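# Stack the small carton onto the large carton

## Task

Place the small carton so it rests on the top of the large carton with no part sticking out past that top's edges; it must stay there by itself without the robot supporting it, and at the end the tool must have released it and backed away.

## Robot and tools

ROBOT. One arm on a base, carrying a vacuum tool instead of fingers. The reference point is the cup point, centred between the rims of four suction cups, which face along the cup point's own +z. In cup-point axes the cups are at x = -35 and +35 mm; the pair at y = -70 mm is channel a, the pair at y = +70 mm is channel b. The tool reaches 148 mm to either side along its y axis. Cups are 36 mm wide and shorten under vacuum, so a held item sits up to about 12 mm nearer the tool.

FRAMES. Reported poses use the scene frame: origin on the table top beneath the arm base, +z up, +y to the left when facing along +x. Positions are in metres, orientation is a wxyz quaternion. Motion offsets in calls are expressed in the cup point's own axes, not the scene frame.

execute_actions(actions). actions is a list of actions run one after another; an empty list only fetches state and images. Each action is a table of up to 15 rows, one row per 1/30 s control step; if fewer than 15 rows, the last row repeats to fill the action. A row is 8 numbers, each in [-1, 1]: dx, dy, dz, rx, ry, rz, suction_a, suction_b. The first six are an offset of the cup point, in its own axes, from where it measured at the beginning of that action (for a call's first action, the pose in the latest result). Every row is relative to that same starting pose, not to the previous row. Scale: 1.0 equals 0.6 m for dx, dy, dz and 180 degrees for the rotation; rx, ry, rz form a single rotation vector. suction_a and suction_b are absolute levels, not offsets: 1 is full vacuum (about 75 kPa under ambient), smaller values a proportional fraction, 0.01 or less switches that channel off. Each channel keeps its last level until changed.

move(target, speed, stop_force, blocking). target is one 8-number row as above; its first six numbers are an offset in cup-point axes from the pose in the most recent result that showed one, and the two suction numbers are applied at the start. The cup point follows a straight path lasting 0.5 to 10 s (longer paths are cut at 10 s) and rotates the shorter way. speed is in m/s, 0.002 to 0.5, default 0.25; turning is capped at twice that in rad/s. The path does not avoid obstacles and the real motion can overshoot speed, especially near full arm extension. stop_force, in N from 9 to 40, ends the path when the wrist sensor feels that much extra resistance along the line to target for two consecutive steps; the arm then backs to its pose two steps earlier and holds. It is refused in the first 0.2 s of a scene and with blocking=false, is unreliable on moves that rotate, and should be omitted when pulling away from something being pressed. Even with it, approach slowly; final pressure can briefly exceed the threshold. blocking=false returns after 0.5 s while motion continues; other motion commands are then refused until wait or stop shows the move has ended.

wait(seconds): 0 to 10 s, holding the last command; returns early if a running move ends. stop(): brakes a running move; suction unaffected. zoom_image(camera, region): camera is cam_high (672x504), cam_low (672x504) or cam_wrist (616x616 fisheye); region is [x0, y0, x1, y1] pixels from the top-left, at most 504 by 504. finished_scene(scene): ends the current scene by its number; irreversible, so only call it once the carton is stable and released.

RESULT LINES. The state line gives cup point position, quaternion and velocities; the printed position can be slightly off at long reach. "Hand target" is the pose the controller is currently heading for. "pose unreachable" means a clearance check altered or blocked the command (the mount counts as arm). A move adds a "move:" line: ending done (settled near target), off_target, moving, held (last step blocked), contact (stop_force triggered; takes priority), or fault; limits=paced means the command was clipped, limits=held means some steps were blocked and later motion may be fast. The distance to target is also given. suction_measured_a/b show achieved vacuum; near 0 means no seal; with a good seal it settles within 0.17 of the command (0.27 with both channels on). part_present_a/b switch to 1 at 0.54 and back to 0 below 0.49. Wrist force and torque are in cup-point axes, include weight and inertia, carry offsets up to about 4 N and noise, saturate near 50 N, and may read "no reading" early. Joint torques are raw drive outputs, not contact loads. MOTOR HOT warns from 70 °C; at 85 °C an OVER-TEMPERATURE FAULT brakes the arm for a long time.

MOTION LIMITS. Each step the commanded pose is clamped to within 100 mm and 16 degrees of the measured pose, so large moves need several actions; commands lag about 0.17 s. Position is favoured over orientation when both cannot be met.

GRIPPING. Switch a channel on and press both its cups flat onto a smooth face so each rim seals fully; edges, seams or holes leak. A channel with an uncovered cup steals the shared pump's flow from the other. To release, set the item down on its support first, then switch both channels off, and lift at least 15 mm clear. A cup sealed on the table pins the tool until that channel is turned off.

AVOID. A joint overload (wrist joints 26.3 N m, others 141 N m, held weight included) or 150 N of external force causes a 10 s stop and cancels the rest of the call. The arm is stiff, so targets even slightly beyond contact are risky; approach surfaces slowly. Do not drop, slam or knock anything, and never let an object leave the table. Objects may occasionally be nudged by outside pushes.

Each tool is called by a JSON object that holds its "fn" and its "kwargs".

## Session

{"fn": "execute_actions", "kwargs": {"actions": []}}

Scene clock: 0.00 s.
end_effector_position=(+0.4287, -0.0200, +0.4123) suction_measured_a=0.00 part_present_a=0 suction_measured_b=0.00 part_present_b=0 end_effector_quat_wxyz=(-0.002, +0.023, +1.000, -0.001) end_effector_velocity=(-0.000, +0.000, +0.000) end_effector_angular_velocity=(-0.000, +0.000, -0.000)
Joint positions: [-0.316 -1.768  1.734 -1.533 -1.572  1.253]
Joint velocities: [ 0.    -0.001  0.     0.    -0.     0.   ]
Joint torques (N m, as the arm reports them, + toward a larger angle): no reading
Motor temperatures (°C, as the motors report them): [24 25 28 31 33 35]
Wrist force (N, on the end effector, along its own x y z axes, offset not removed): no reading
Wrist torque (N m, same axes, about the end effector's origin, offset not removed): no reading
Hand target: +0.429, -0.020, +0.412; -0.002, +0.023, +1.000, -0.001

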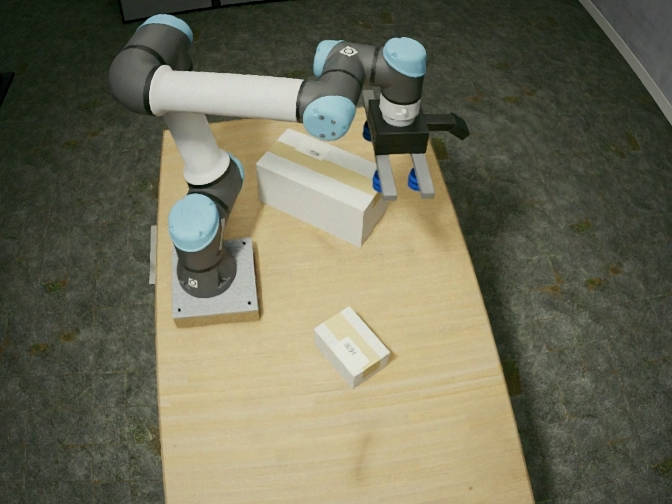

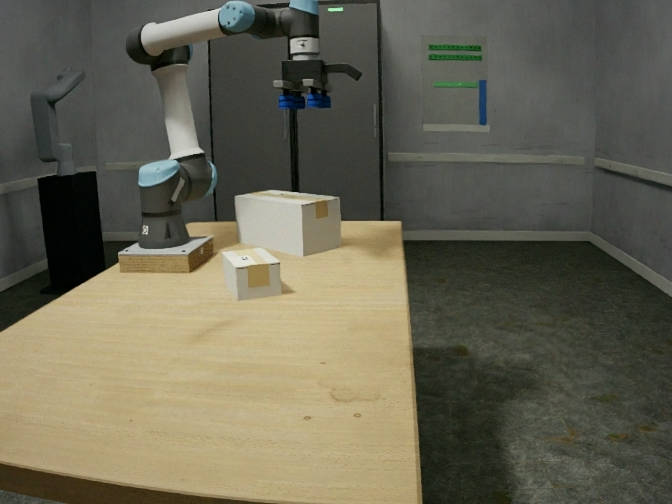

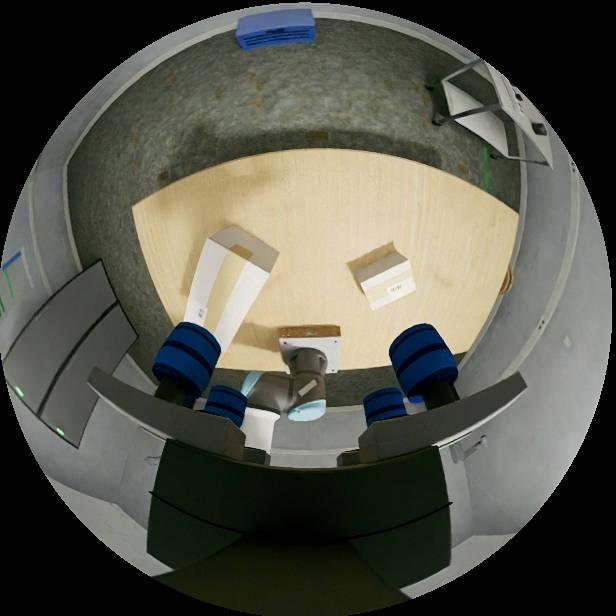

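{"fn": "zoom_image", "kwargs": {"camera": "cam_high", "region": [290, 290, 410, 400]}}

{"fn": "zoom_image", "kwargs": {"camera": "cam_high", "region": [240, 110, 420, 260]}}

{"fn": "zoom_image", "kwargs": {"camera": "cam_low", "region": [200, 170, 360, 310]}}

Region (290, 290, 410, 400) of cam_high's 672x504 image, scaled by 4.200, with more detail than that image has; it fills the top 462 rows of this view, and the rest is white.

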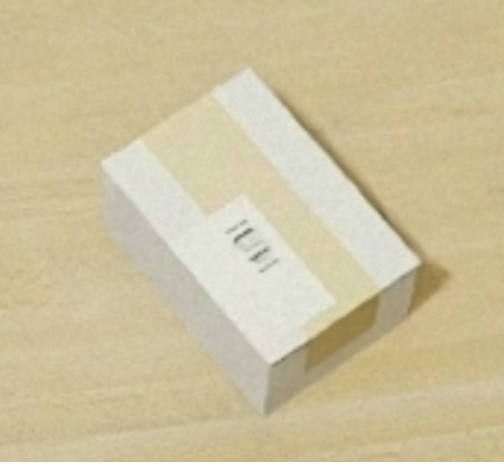

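Region (240, 110, 420, 260) of cam_high's 672x504 image, scaled by 2.800, with more detail than that image has.

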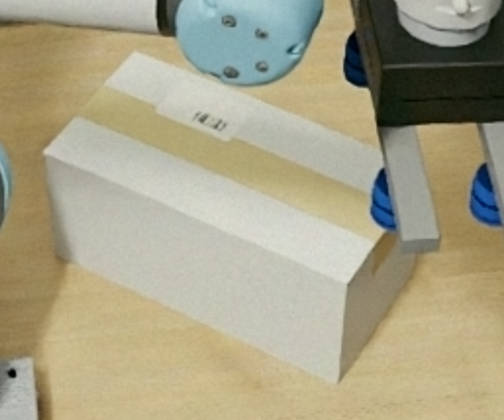

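Region (200, 170, 360, 310) of cam_low's 672x504 image, scaled by 3.150, with more detail than that image has; it fills the top 441 rows of this view, and the rest is white.

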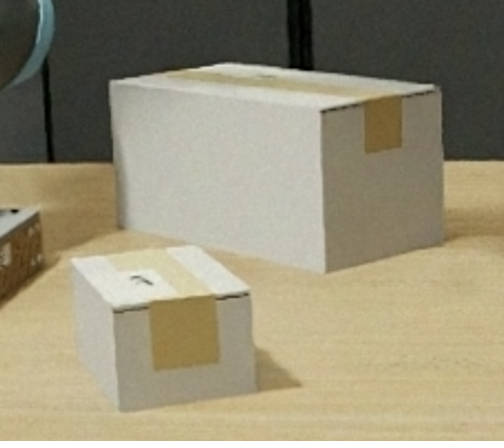

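{"fn": "zoom_image", "kwargs": {"camera": "cam_wrist", "region": [330, 220, 450, 330]}}

{"fn": "zoom_image", "kwargs": {"camera": "cam_wrist", "region": [160, 210, 300, 370]}}

Region (330, 220, 450, 330) of cam_wrist's 616x616 image, scaled by 4.200, with more detail than that image has; it fills the top 462 rows of this view, and the rest is white.

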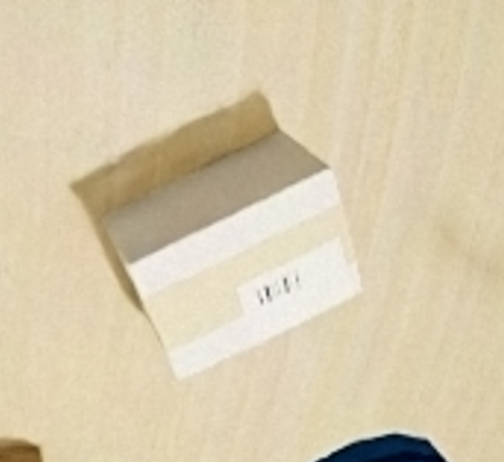

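Region (160, 210, 300, 370) of cam_wrist's 616x616 image, scaled by 3.150, with more detail than that image has; it fills the left 441 columns of this view, and the rest is white.

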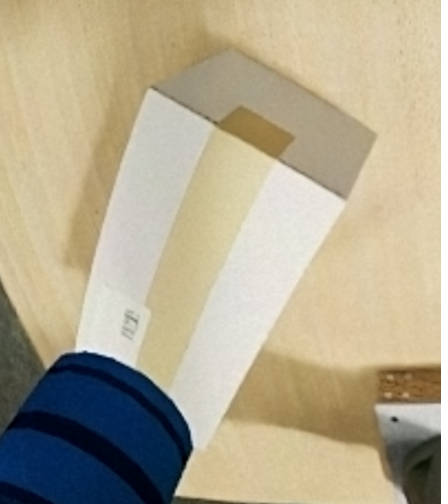

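{"fn": "move", "kwargs": {"target": [0.0739, -0.3405, 0.3533, 0, 0, 0.327, 0, 0], "speed": 0.3}}

Scene clock: 17.37 s.
end_effector_position=(+0.3741, -0.2215, +0.2009) suction_measured_a=0.00 part_present_a=0 suction_measured_b=0.00 part_present_b=0 end_effector_quat_wxyz=(-0.002, +0.511, +0.860, -0.001) end_effector_velocity=(+0.000, -0.001, -0.002) end_effector_angular_velocity=(-0.000, -0.001, -0.006)
Joint positions: [-0.799 -1.615  2.168 -2.121 -1.572  1.797]
Joint velocities: [-0.002  0.004  0.001 -0.005  0.     0.004]
Joint torques (N m, as the arm reports them, + toward a larger angle): [ -7.46 -20.12 -15.83  -6.2   -2.71   1.33]
Motor temperatures (°C, as the motors report them): [24 25 28 31 33 35]
Wrist force (N, on the end effector, along its own x y z axes, offset not removed): [0.1 -0.2 0.2]
Wrist torque (N m, same axes, about the end effector's origin, offset not removed): [-0.10 0.06 0.09]
Hand target: +0.374, -0.222, +0.201; -0.002, +0.511, +0.860, -0.001
Off the commanded pose: 0.001 m, 0 deg.
move: done
camera_calibration (this result's frames):
cam_wrist: T_world_to_cam=[[-0.876335, -0.481667, 0.00580935, 0.215501], [-0.386122, 0.709612, 0.589373, 0.233739], [-0.288004, 0.514246, -0.80784, 0.502867], [0, 0, 0, 1]] pos_world=[0.423931, -0.320662, 0.267224]

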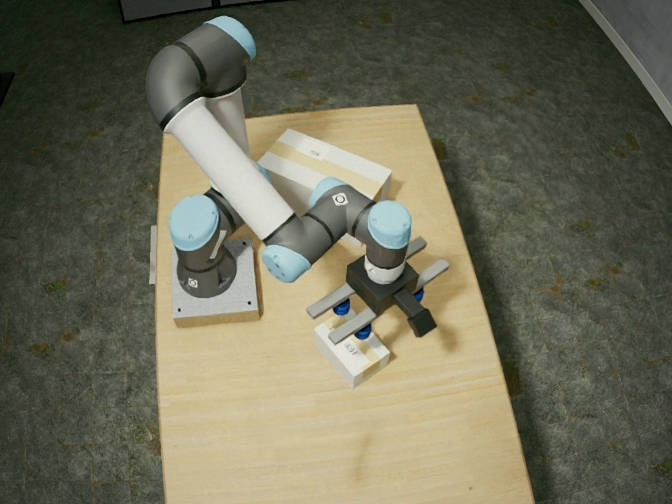

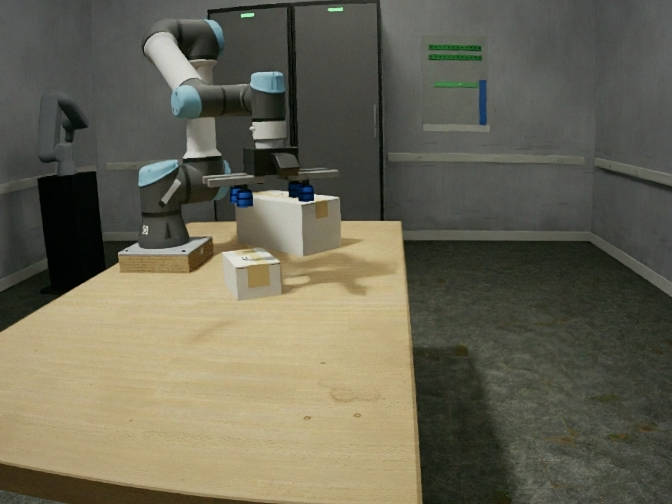

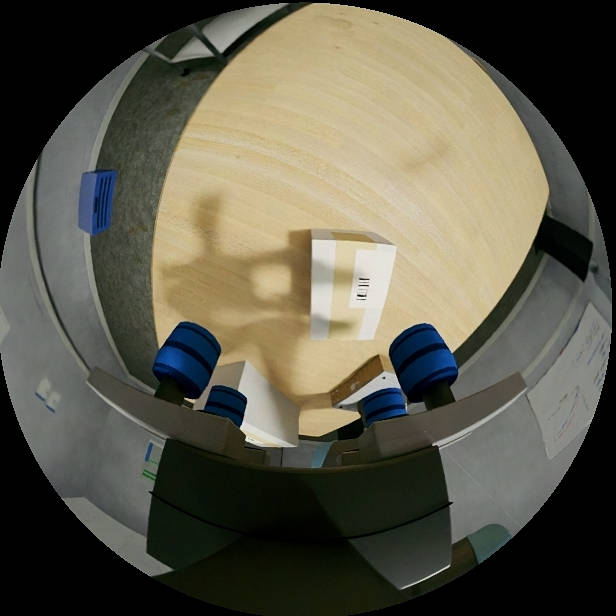

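{"fn": "zoom_image", "kwargs": {"camera": "cam_wrist", "region": [290, 215, 430, 355]}}

Region (290, 215, 430, 355) of cam_wrist's 616x616 image, scaled by 3.600, with more detail than that image has.

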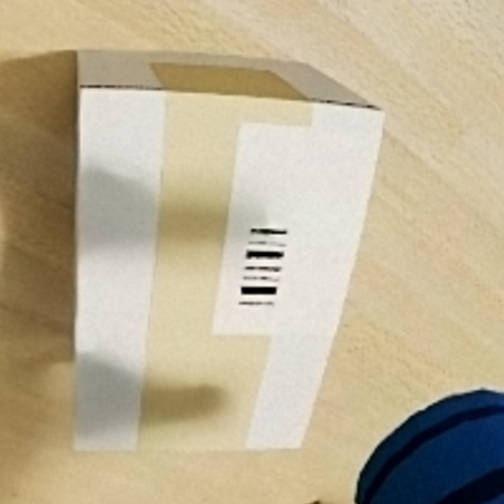

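{"fn": "move", "kwargs": {"target": [0.0212, 0.0102, 0.168, 0, 0, -0.004, 0, 0], "speed": 0.2}}

Scene clock: 22.93 s.
end_effector_position=(+0.3730, -0.2073, +0.1004) suction_measured_a=0.00 part_present_a=0 suction_measured_b=0.00 part_present_b=0 end_effector_quat_wxyz=(-0.002, +0.505, +0.863, -0.001) end_effector_velocity=(+0.000, -0.001, -0.002) end_effector_angular_velocity=(-0.002, -0.001, -0.001)
Joint positions: [-0.777 -1.434  2.318 -2.451 -1.572  1.806]
Joint velocities: [ 0.     0.006  0.001 -0.009 -0.001  0.001]
Joint torques (N m, as the arm reports them, + toward a larger angle): [  7.14 -20.44  -7.39  -6.41  -2.4    1.75]
Motor temperatures (°C, as the motors report them): [24 25 28 31 33 35]
Wrist force (N, on the end effector, along its own x y z axes, offset not removed): [2.0 1.6 1.5]
Wrist torque (N m, same axes, about the end effector's origin, offset not removed): [0.20 -0.29 0.20]
Hand target: +0.373, -0.207, +0.100; -0.002, +0.505, +0.863, -0.001
Off the commanded pose: 0.000 m, 0 deg.
move: done
camera_calibration (this result's frames):
cam_wrist: T_world_to_cam=[[-0.870223, -0.492625, 0.00576221, 0.217465], [-0.394974, 0.704617, 0.5895, 0.284715], [-0.294463, 0.510721, -0.807748, 0.415771], [0, 0, 0, 1]] pos_world=[0.424127, -0.30583, 0.166746]

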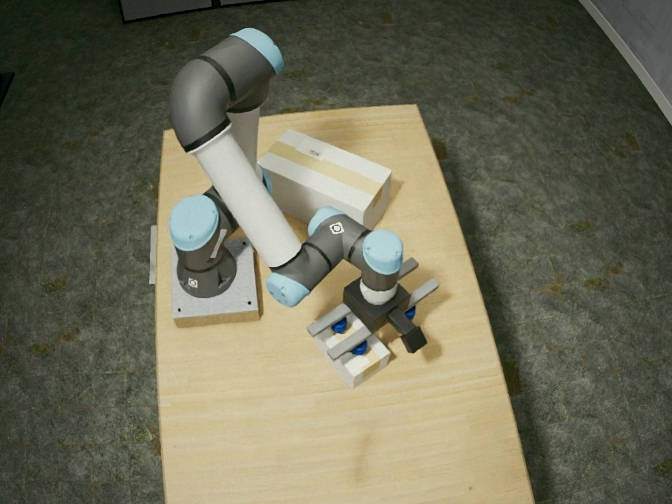

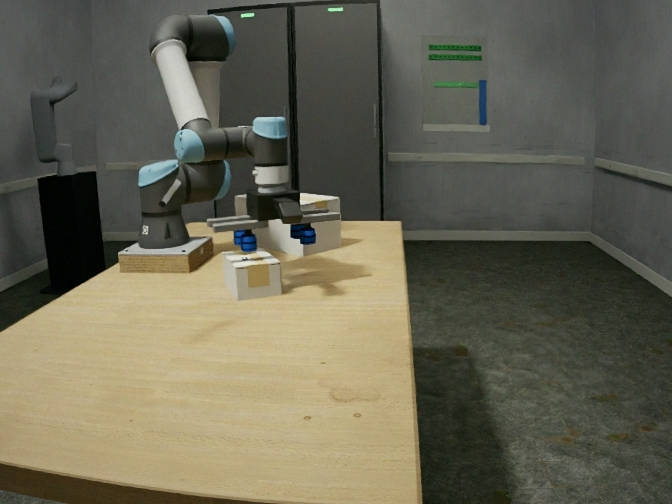

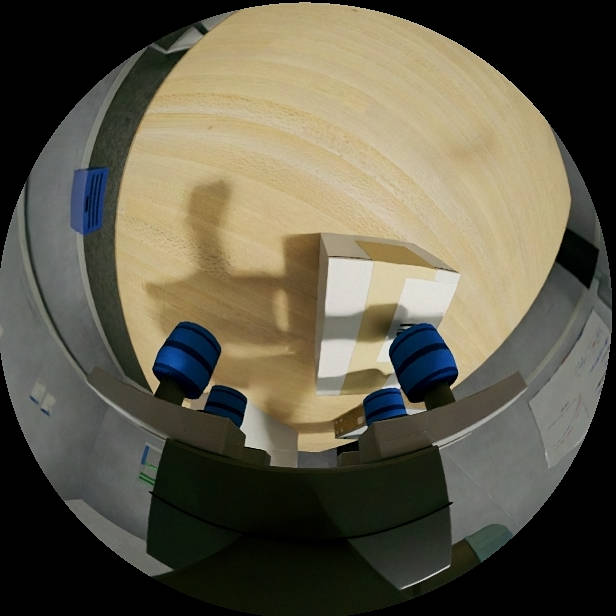

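{"fn": "zoom_image", "kwargs": {"camera": "cam_wrist", "region": [140, 220, 480, 440]}}

Region (140, 220, 480, 440) of cam_wrist's 616x616 image, scaled by 1.482, with more detail than that image has; it fills the top 326 rows of this view, and the rest is white.

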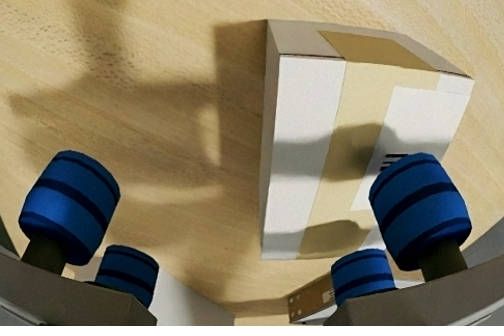

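{"fn": "move", "kwargs": {"target": [0, 0.01, 0.027, 0, 0, 0, 0, 0], "speed": 0.08}}

{"fn": "move", "kwargs": {"target": [0, 0, 0.03, 0, 0, 0, 1, 0], "speed": 0.012, "stop_force": 10}}

Scene clock: 26.27 s.
end_effector_position=(+0.3781, -0.2044, +0.0844) suction_measured_a=0.00 part_present_a=0 suction_measured_b=0.00 part_present_b=0 end_effector_quat_wxyz=(-0.002, +0.505, +0.863, -0.001) end_effector_velocity=(+0.001, +0.000, -0.001) end_effector_angular_velocity=(-0.001, -0.002, +0.001)
Joint positions: [-0.763 -1.387  2.324 -2.504 -1.572  1.82 ]
Joint velocities: [ 0.002  0.004 -0.    -0.006  0.     0.001]
Joint torques (N m, as the arm reports them, + toward a larger angle): [  5.35 -22.38  -6.98  -6.42   1.97   2.12]
Motor temperatures (°C, as the motors report them): [24 25 28 31 33 35]
Wrist force (N, on the end effector, along its own x y z axes, offset not removed): [0.7 2.3 -0.8]
Wrist torque (N m, same axes, about the end effector's origin, offset not removed): [0.25 -0.16 0.21]
Hand target: +0.378, -0.204, +0.084; -0.002, +0.505, +0.863, -0.001
Off the commanded pose: 0.000 m, 0 deg.
move: done
camera_calibration (this result's frames):
cam_wrist: T_world_to_cam=[[-0.87022, -0.492629, 0.00579822, 0.223423], [-0.394962, 0.704632, 0.589491, 0.294105], [-0.294486, 0.510697, -0.807754, 0.402893], [0, 0, 0, 1]] pos_world=[0.429234, -0.302928, 0.150771]

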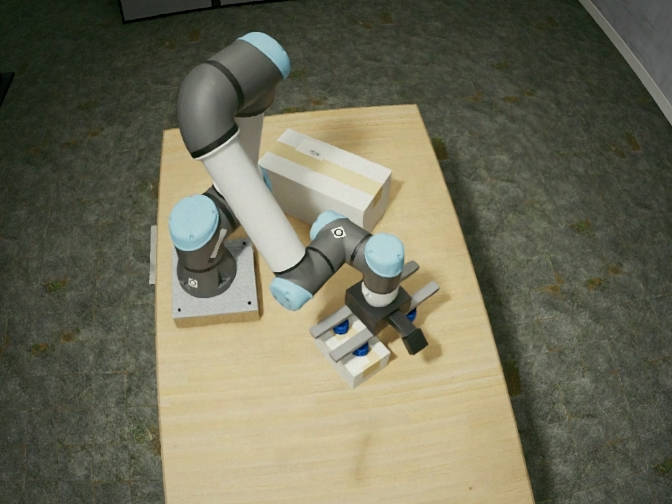

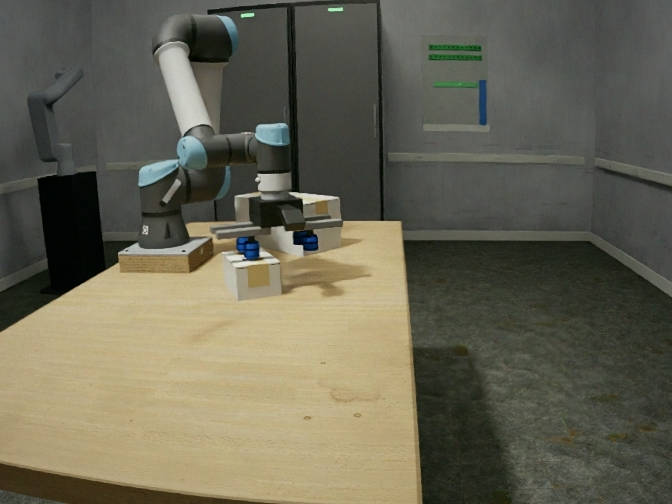

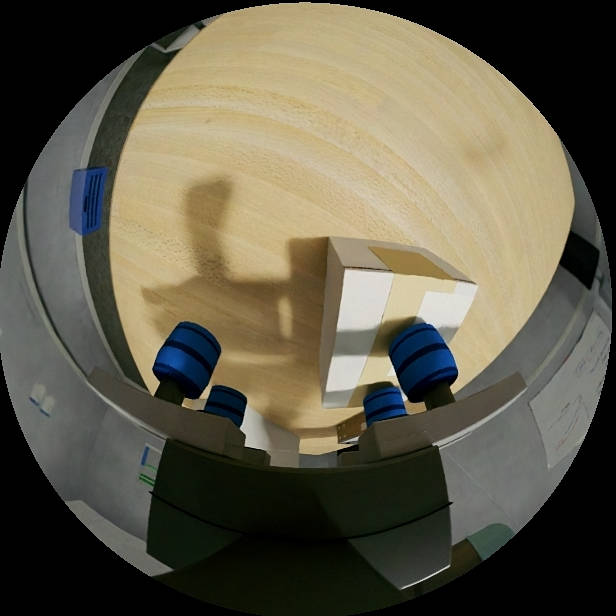

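Scene clock: 28.00 s.
end_effector_position=(+0.3781, -0.2044, +0.0667) suction_measured_a=0.98 part_present_a=1 suction_measured_b=0.00 part_present_b=0 end_effector_quat_wxyz=(-0.002, +0.505, +0.863, -0.001) end_effector_velocity=(-0.000, +0.001, -0.003) end_effector_angular_velocity=(+0.002, +0.001, +0.001)
Joint positions: [-0.763 -1.34   2.338 -2.565 -1.572  1.82 ]
Joint velocities: [ 0.     0.009  0.002 -0.009  0.    -0.   ]
Joint torques (N m, as the arm reports them, + toward a larger angle): [ -6.13 -23.27  -8.28  -6.2   -0.73  -2.27]
Motor temperatures (°C, as the motors report them): [24 25 28 31 33 35]
Wrist force (N, on the end effector, along its own x y z axes, offset not removed): [0.7 -2.4 5.6]
Wrist torque (N m, same axes, about the end effector's origin, offset not removed): [-0.66 -0.12 0.13]
Hand target: +0.378, -0.204, +0.066; -0.002, +0.505, +0.863, -0.001
Off the commanded pose: 0.000 m, 0 deg.
move: done
camera_calibration (this result's frames):
cam_wrist: T_world_to_cam=[[-0.87022, -0.492629, 0.00578275, 0.223489], [-0.394963, 0.704614, 0.589511, 0.30449], [-0.294485, 0.510721, -0.807739, 0.388583], [0, 0, 0, 1]] pos_world=[0.429179, -0.302908, 0.133081]

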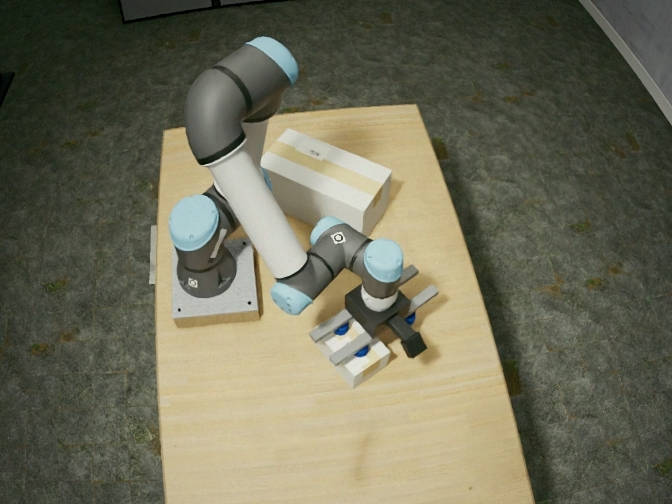

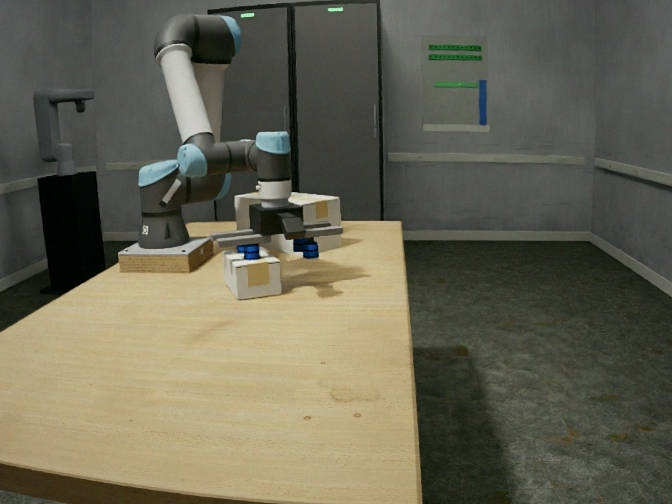

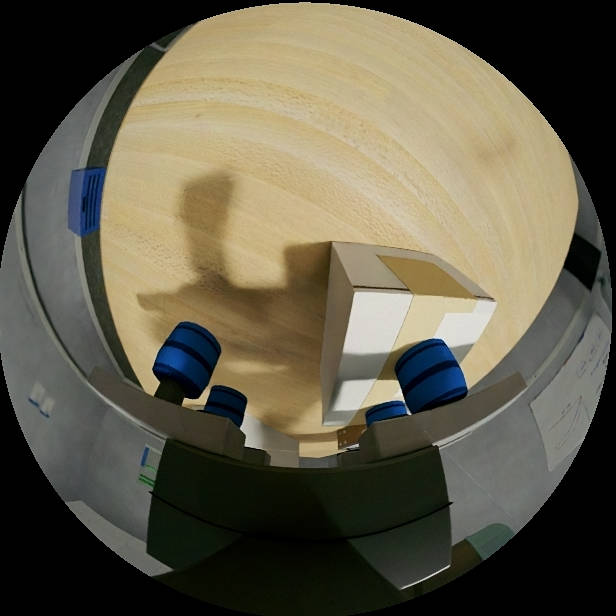

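{"fn": "move", "kwargs": {"target": [0.1453, 0.0815, -0.3083, 0, 0, 0, 1, 0], "speed": 0.25}}

Scene clock: 32.10 s.
end_effector_position=(+0.3788, -0.1049, +0.2513) suction_measured_a=0.98 part_present_a=1 suction_measured_b=0.00 part_present_b=0 end_effector_quat_wxyz=(-0.002, +0.505, +0.863, -0.001) end_effector_velocity=(-0.000, +0.001, +0.002) end_effector_angular_velocity=(+0.001, +0.001, +0.000)
Joint positions: [-0.569 -1.792  2.173 -1.948 -1.572  2.014]
Joint velocities: [ 0.002 -0.003 -0.004  0.008  0.     0.002]
Joint torques (N m, as the arm reports them, + toward a larger angle): [  7.07 -23.74 -43.58  -1.44  -2.78   1.81]
Motor temperatures (°C, as the motors report them): [24 25 28 31 33 35]
Wrist force (N, on the end effector, along its own x y z axes, offset not removed): [2.2 0.3 6.0]
Wrist torque (N m, same axes, about the end effector's origin, offset not removed): [-0.20 -0.29 0.16]
Hand target: +0.379, -0.105, +0.252; -0.002, +0.505, +0.863, -0.001
Off the commanded pose: 0.001 m, 0 deg.
move: done
camera_calibration (this result's frames):
cam_wrist: T_world_to_cam=[[-0.870206, -0.492648, 0.00619942, 0.271972], [-0.394957, 0.705058, 0.588985, 0.12608], [-0.294533, 0.51009, -0.808121, 0.487086], [0, 0, 0, 1]] pos_world=[0.429931, -0.203365, 0.31768]

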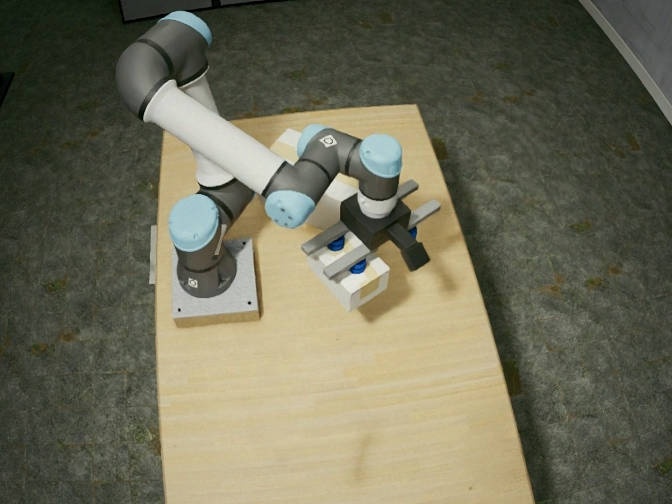

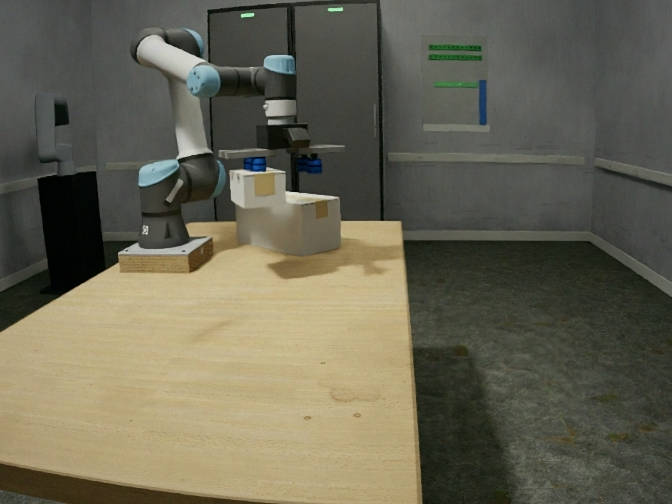

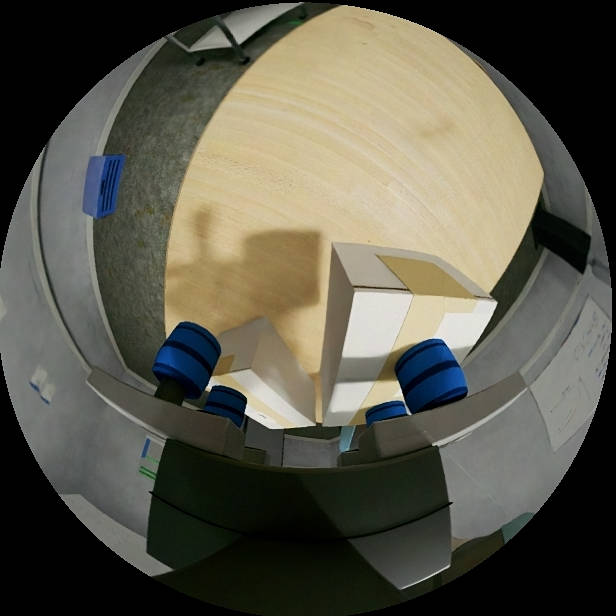

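{"fn": "move", "kwargs": {"target": [0.565, 0.2733, 0.01, 0, 0, -0.1306, 1, 0], "speed": 0.3}}

Scene clock: 34.80 s.
end_effector_position=(+0.3567, +0.2703, +0.2449) suction_measured_a=0.98 part_present_a=1 suction_measured_b=0.00 part_present_b=0 end_effector_quat_wxyz=(-0.001, +0.319, +0.948, -0.002) end_effector_velocity=(+0.000, +0.002, -0.001) end_effector_angular_velocity=(-0.001, +0.001, +0.001)
Joint positions: [ 0.393 -1.64   2.064 -1.991 -1.572  2.566]
Joint velocities: [ 0.005  0.005 -0.004  0.    -0.001  0.004]
Joint torques (N m, as the arm reports them, + toward a larger angle): [  4.3  -16.87 -41.29  -6.65  -2.4    2.21]
Motor temperatures (°C, as the motors report them): [24 25 28 31 33 35]
Wrist force (N, on the end effector, along its own x y z axes, offset not removed): [0.7 -0.7 4.8]
Wrist torque (N m, same axes, about the end effector's origin, offset not removed): [-0.30 -0.11 0.09]
Hand target: +0.357, +0.270, +0.245; -0.001, +0.319, +0.948, -0.002
Off the commanded pose: 0.001 m, 0 deg.
move: done
camera_calibration (this result's frames):
cam_wrist: T_world_to_cam=[[-0.601604, -0.798764, 0.00690217, 0.424312], [-0.643662, 0.489867, 0.587988, 0.00372271], [-0.473045, 0.349293, -0.80884, 0.391338], [0, 0, 0, 1]] pos_world=[0.442785, 0.20041, 0.311413]

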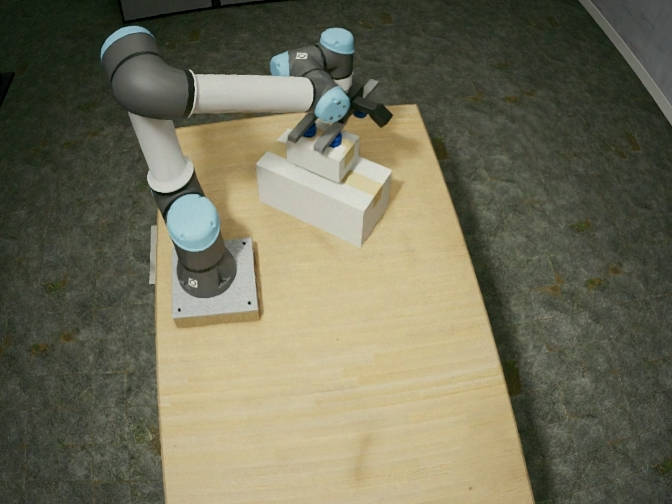

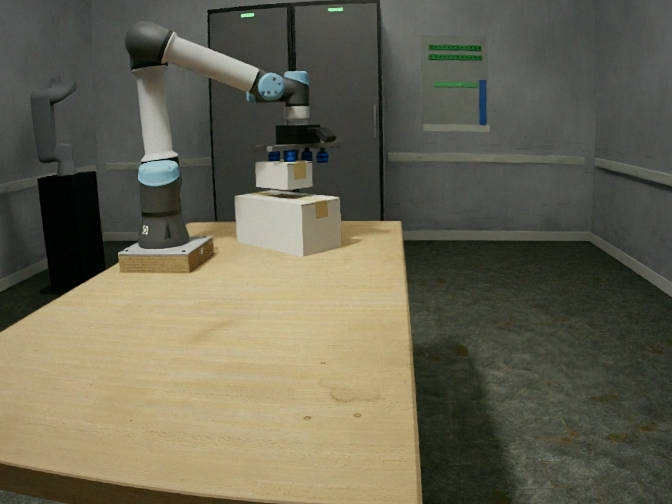

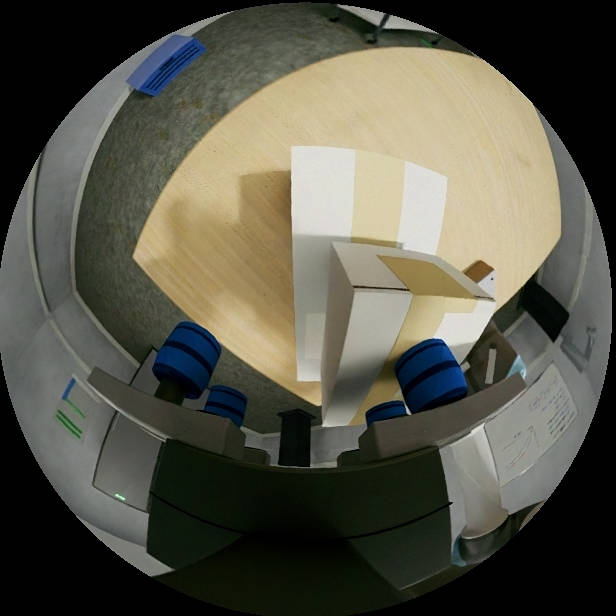

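{"fn": "move", "kwargs": {"target": [0, 0, 0.038, 0, 0, 0, 1, 0], "speed": 0.08}}

{"fn": "move", "kwargs": {"target": [0, 0, 0.045, 0, 0, 0, 1, 0], "speed": 0.01, "stop_force": 9}}

Scene clock: 36.90 s.
end_effector_position=(+0.3566, +0.2702, +0.2223) suction_measured_a=0.98 part_present_a=1 suction_measured_b=0.00 part_present_b=0 end_effector_quat_wxyz=(-0.001, +0.319, +0.948, -0.002) end_effector_velocity=(-0.000, -0.000, -0.003) end_effector_angular_velocity=(-0.000, +0.002, -0.001)
Joint positions: [ 0.393 -1.614  2.103 -2.057 -1.572  2.566]
Joint velocities: [-0.     0.004  0.004 -0.006  0.     0.   ]
Joint torques (N m, as the arm reports them, + toward a larger angle): [ -7.06 -17.66 -18.08  -6.76   2.05  -2.15]
Motor temperatures (°C, as the motors report them): [24 25 28 31 33 35]
Wrist force (N, on the end effector, along its own x y z axes, offset not removed): [3.4 0.5 4.0]
Wrist torque (N m, same axes, about the end effector's origin, offset not removed): [-0.10 -0.44 0.18]
Hand target: +0.357, +0.270, +0.222; -0.001, +0.319, +0.948, -0.002
Off the commanded pose: 0.000 m, 0 deg.
move: done
camera_calibration (this result's frames):
cam_wrist: T_world_to_cam=[[-0.601601, -0.798766, 0.00695507, 0.424356], [-0.643662, 0.489902, 0.587959, 0.0169485], [-0.473049, 0.34924, -0.808861, 0.373095], [0, 0, 0, 1]] pos_world=[0.442695, 0.200358, 0.288866]

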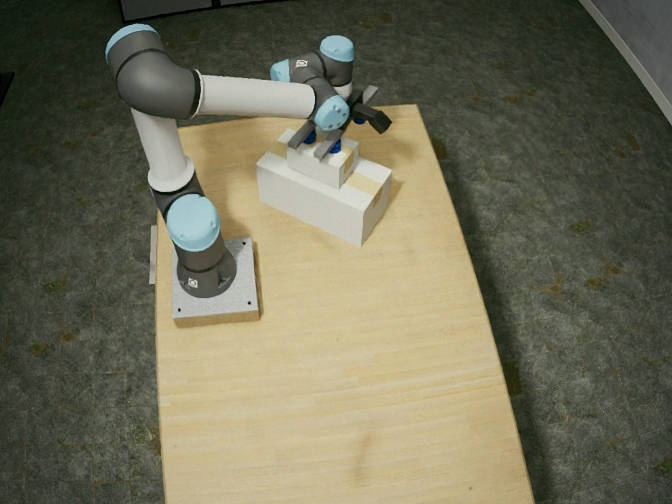

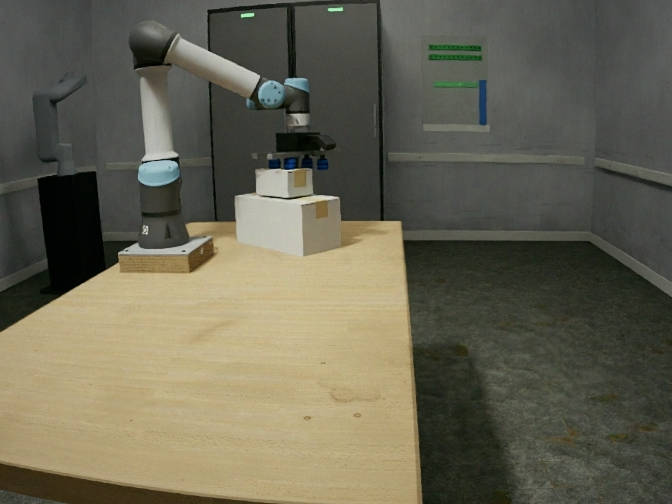

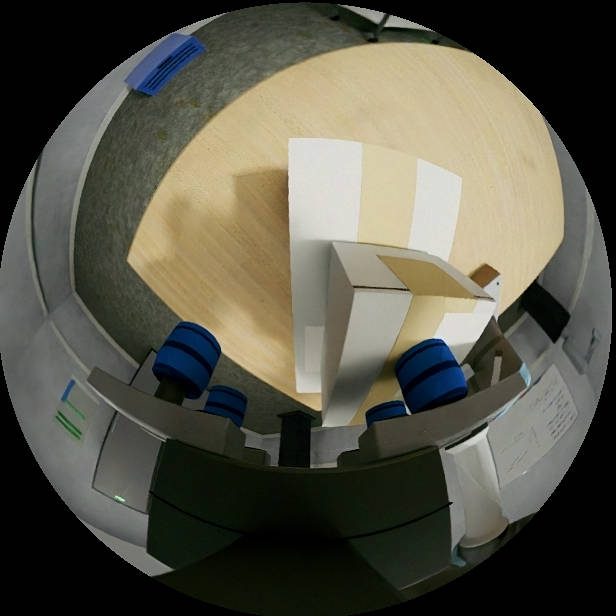

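Scene clock: 38.20 s.
end_effector_position=(+0.3565, +0.2702, +0.2131) suction_measured_a=0.98 part_present_a=1 suction_measured_b=0.00 part_present_b=0 end_effector_quat_wxyz=(-0.001, +0.319, +0.948, -0.002) end_effector_velocity=(-0.000, +0.000, +0.002) end_effector_angular_velocity=(-0.000, +0.004, -0.000)
Joint positions: [ 0.393 -1.602  2.118 -2.084 -1.572  2.566]
Joint velocities: [ 0.    -0.001 -0.004  0.01   0.001  0.001]
Joint torques (N m, as the arm reports them, + toward a larger angle): [ -7.28  -9.45 -21.4   -0.28   0.67  -1.97]
Motor temperatures (°C, as the motors report them): [24 25 28 31 33 35]
Wrist force (N, on the end effector, along its own x y z axes, offset not removed): [11.5 -8.5 -50.0]
Wrist torque (N m, same axes, about the end effector's origin, offset not removed): [3.94 -0.49 0.94]
Hand target: +0.357, +0.270, +0.214; -0.001, +0.319, +0.948, -0.002
Off the commanded pose: 0.018 m, 0 deg.
move: contact
camera_calibration (this result's frames):
cam_wrist: T_world_to_cam=[[-0.601602, -0.798766, 0.00701108, 0.424333], [-0.643651, 0.489935, 0.587943, 0.0223087], [-0.473064, 0.349195, -0.808872, 0.365681], [0, 0, 0, 1]] pos_world=[0.442629, 0.200319, 0.279698]

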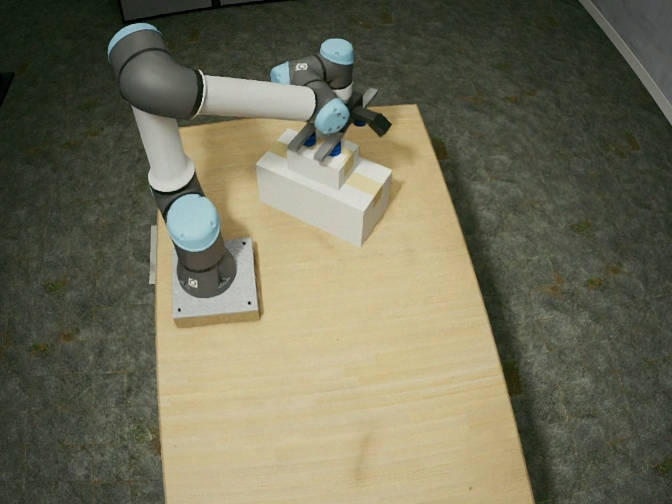

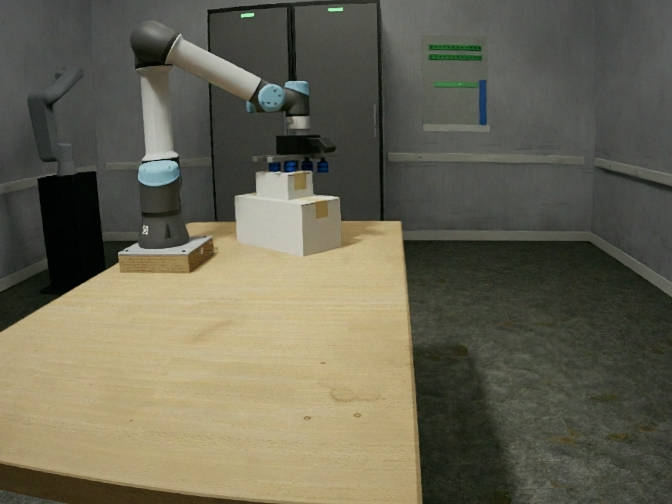

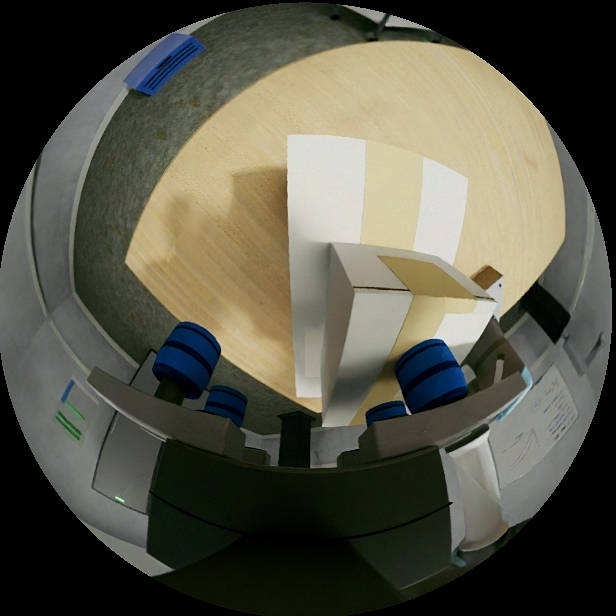

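{"fn": "execute_actions", "kwargs": {"actions": [[[0, 0, -0.003, 0, 0, 0, 0, 0]]]}}

Scene clock: 40.73 s.
end_effector_position=(+0.3565, +0.2702, +0.2149) suction_measured_a=0.00 part_present_a=0 suction_measured_b=0.00 part_present_b=0 end_effector_quat_wxyz=(-0.001, +0.319, +0.948, -0.002) end_effector_velocity=(+0.000, -0.000, -0.000) end_effector_angular_velocity=(-0.000, +0.001, +0.000)
Joint positions: [ 0.393 -1.604  2.115 -2.079 -1.572  2.566]
Joint velocities: [-0.     0.001 -0.     0.001  0.    -0.001]
Joint torques (N m, as the arm reports them, + toward a larger angle): [ -4.84 -18.61 -26.99   0.62  -1.47  -2.32]
Motor temperatures (°C, as the motors report them): [24 25 28 31 33 35]
Wrist force (N, on the end effector, along its own x y z axes, offset not removed): [3.2 0.7 -30.3]
Wrist torque (N m, same axes, about the end effector's origin, offset not removed): [2.20 -0.37 0.24]
Hand target: +0.357, +0.270, +0.215; -0.001, +0.319, +0.948, -0.002
Off the commanded pose: 0.000 m, 0 deg.
camera_calibration (this result's frames):
cam_wrist: T_world_to_cam=[[-0.601602, -0.798766, 0.00697075, 0.424345], [-0.643639, 0.489897, 0.587988, 0.0212538], [-0.473079, 0.349248, -0.80884, 0.367095], [0, 0, 0, 1]] pos_world=[0.442632, 0.200333, 0.281466]

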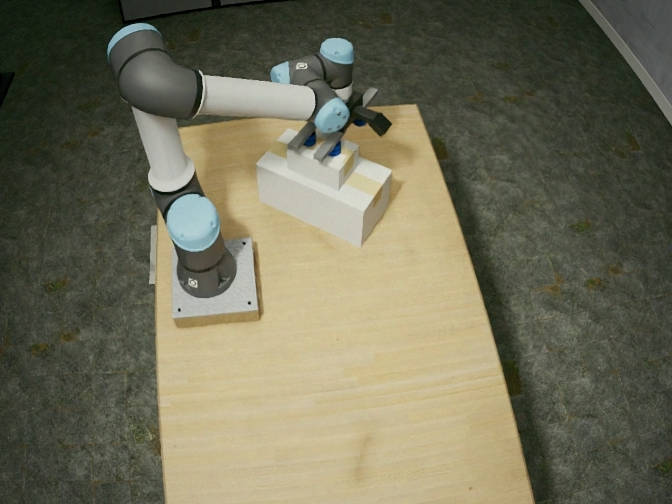

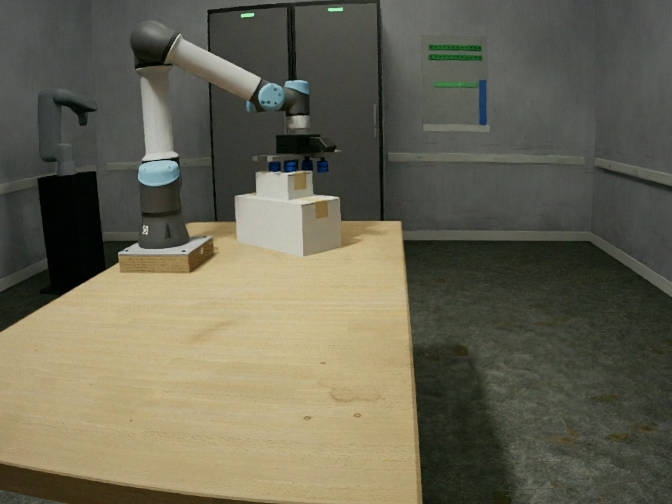

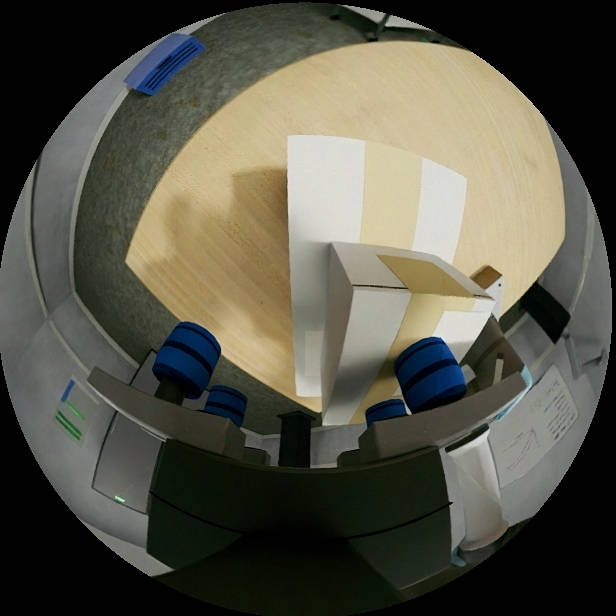

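{"fn": "move", "kwargs": {"target": [0, 0, -0.2, 0, 0, 0, 0, 0], "speed": 0.2}}

Scene clock: 42.30 s.
end_effector_position=(+0.3570, +0.2704, +0.3346) suction_measured_a=0.00 part_present_a=0 suction_measured_b=0.00 part_present_b=0 end_effector_quat_wxyz=(-0.001, +0.319, +0.948, -0.002) end_effector_velocity=(-0.000, -0.000, +0.003) end_effector_angular_velocity=(-0.001, +0.000, +0.001)
Joint positions: [ 0.393 -1.708  1.883 -1.743 -1.572  2.566]
Joint velocities: [ 0.001 -0.001 -0.006  0.007 -0.001 -0.   ]
Joint torques (N m, as the arm reports them, + toward a larger angle): [ -7.98 -27.65 -43.31  -0.63  -2.56  -2.19]
Motor temperatures (°C, as the motors report them): [24 25 28 31 33 35]
Wrist force (N, on the end effector, along its own x y z axes, offset not removed): [-1.1 0.0 1.9]
Wrist torque (N m, same axes, about the end effector's origin, offset not removed): [-0.13 0.16 0.22]
Hand target: +0.357, +0.270, +0.335; -0.001, +0.319, +0.948, -0.002
Off the commanded pose: 0.000 m, 0 deg.
move: done
camera_calibration (this result's frames):
cam_wrist: T_world_to_cam=[[-0.601596, -0.798771, 0.00684242, 0.424016], [-0.643708, 0.489847, 0.587954, -0.0488977], [-0.472993, 0.349306, -0.808865, 0.463992], [0, 0, 0, 1]] pos_world=[0.443075, 0.200569, 0.401156]

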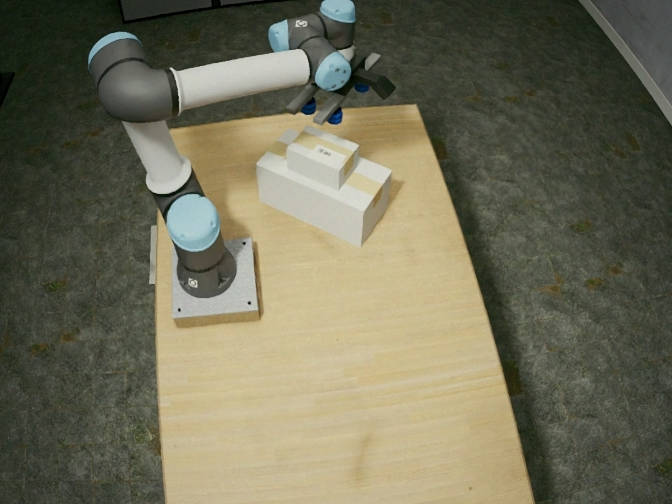

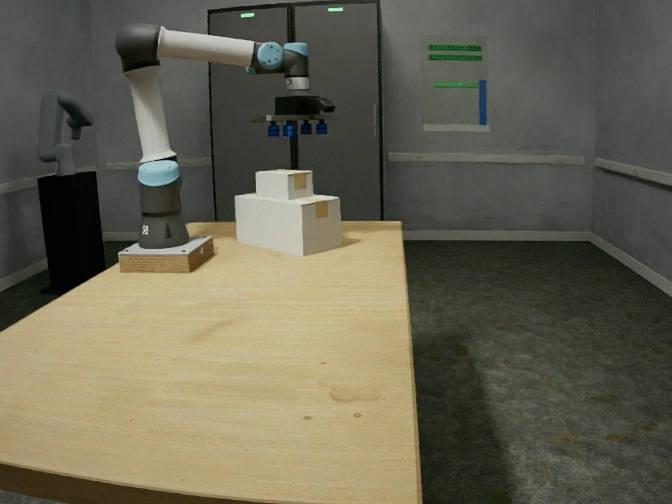

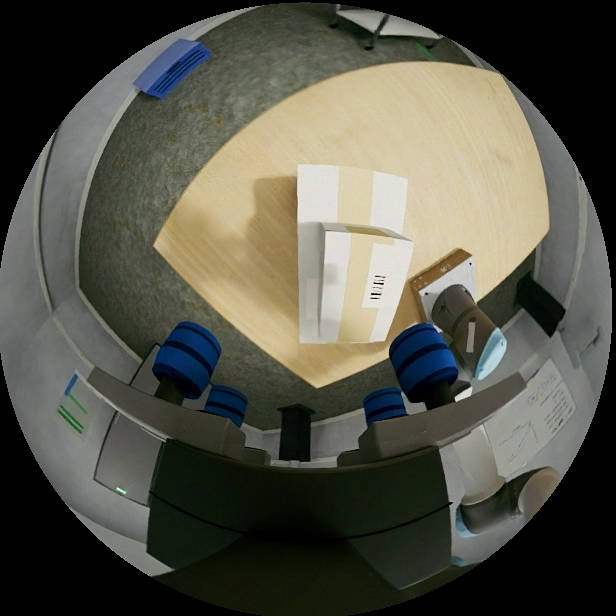

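The small carton is sitting centred on the large one, so I'm ending scene 1.

{"fn": "finished_scene", "kwargs": {"scene": 1}}

The scene is finished: the task was done.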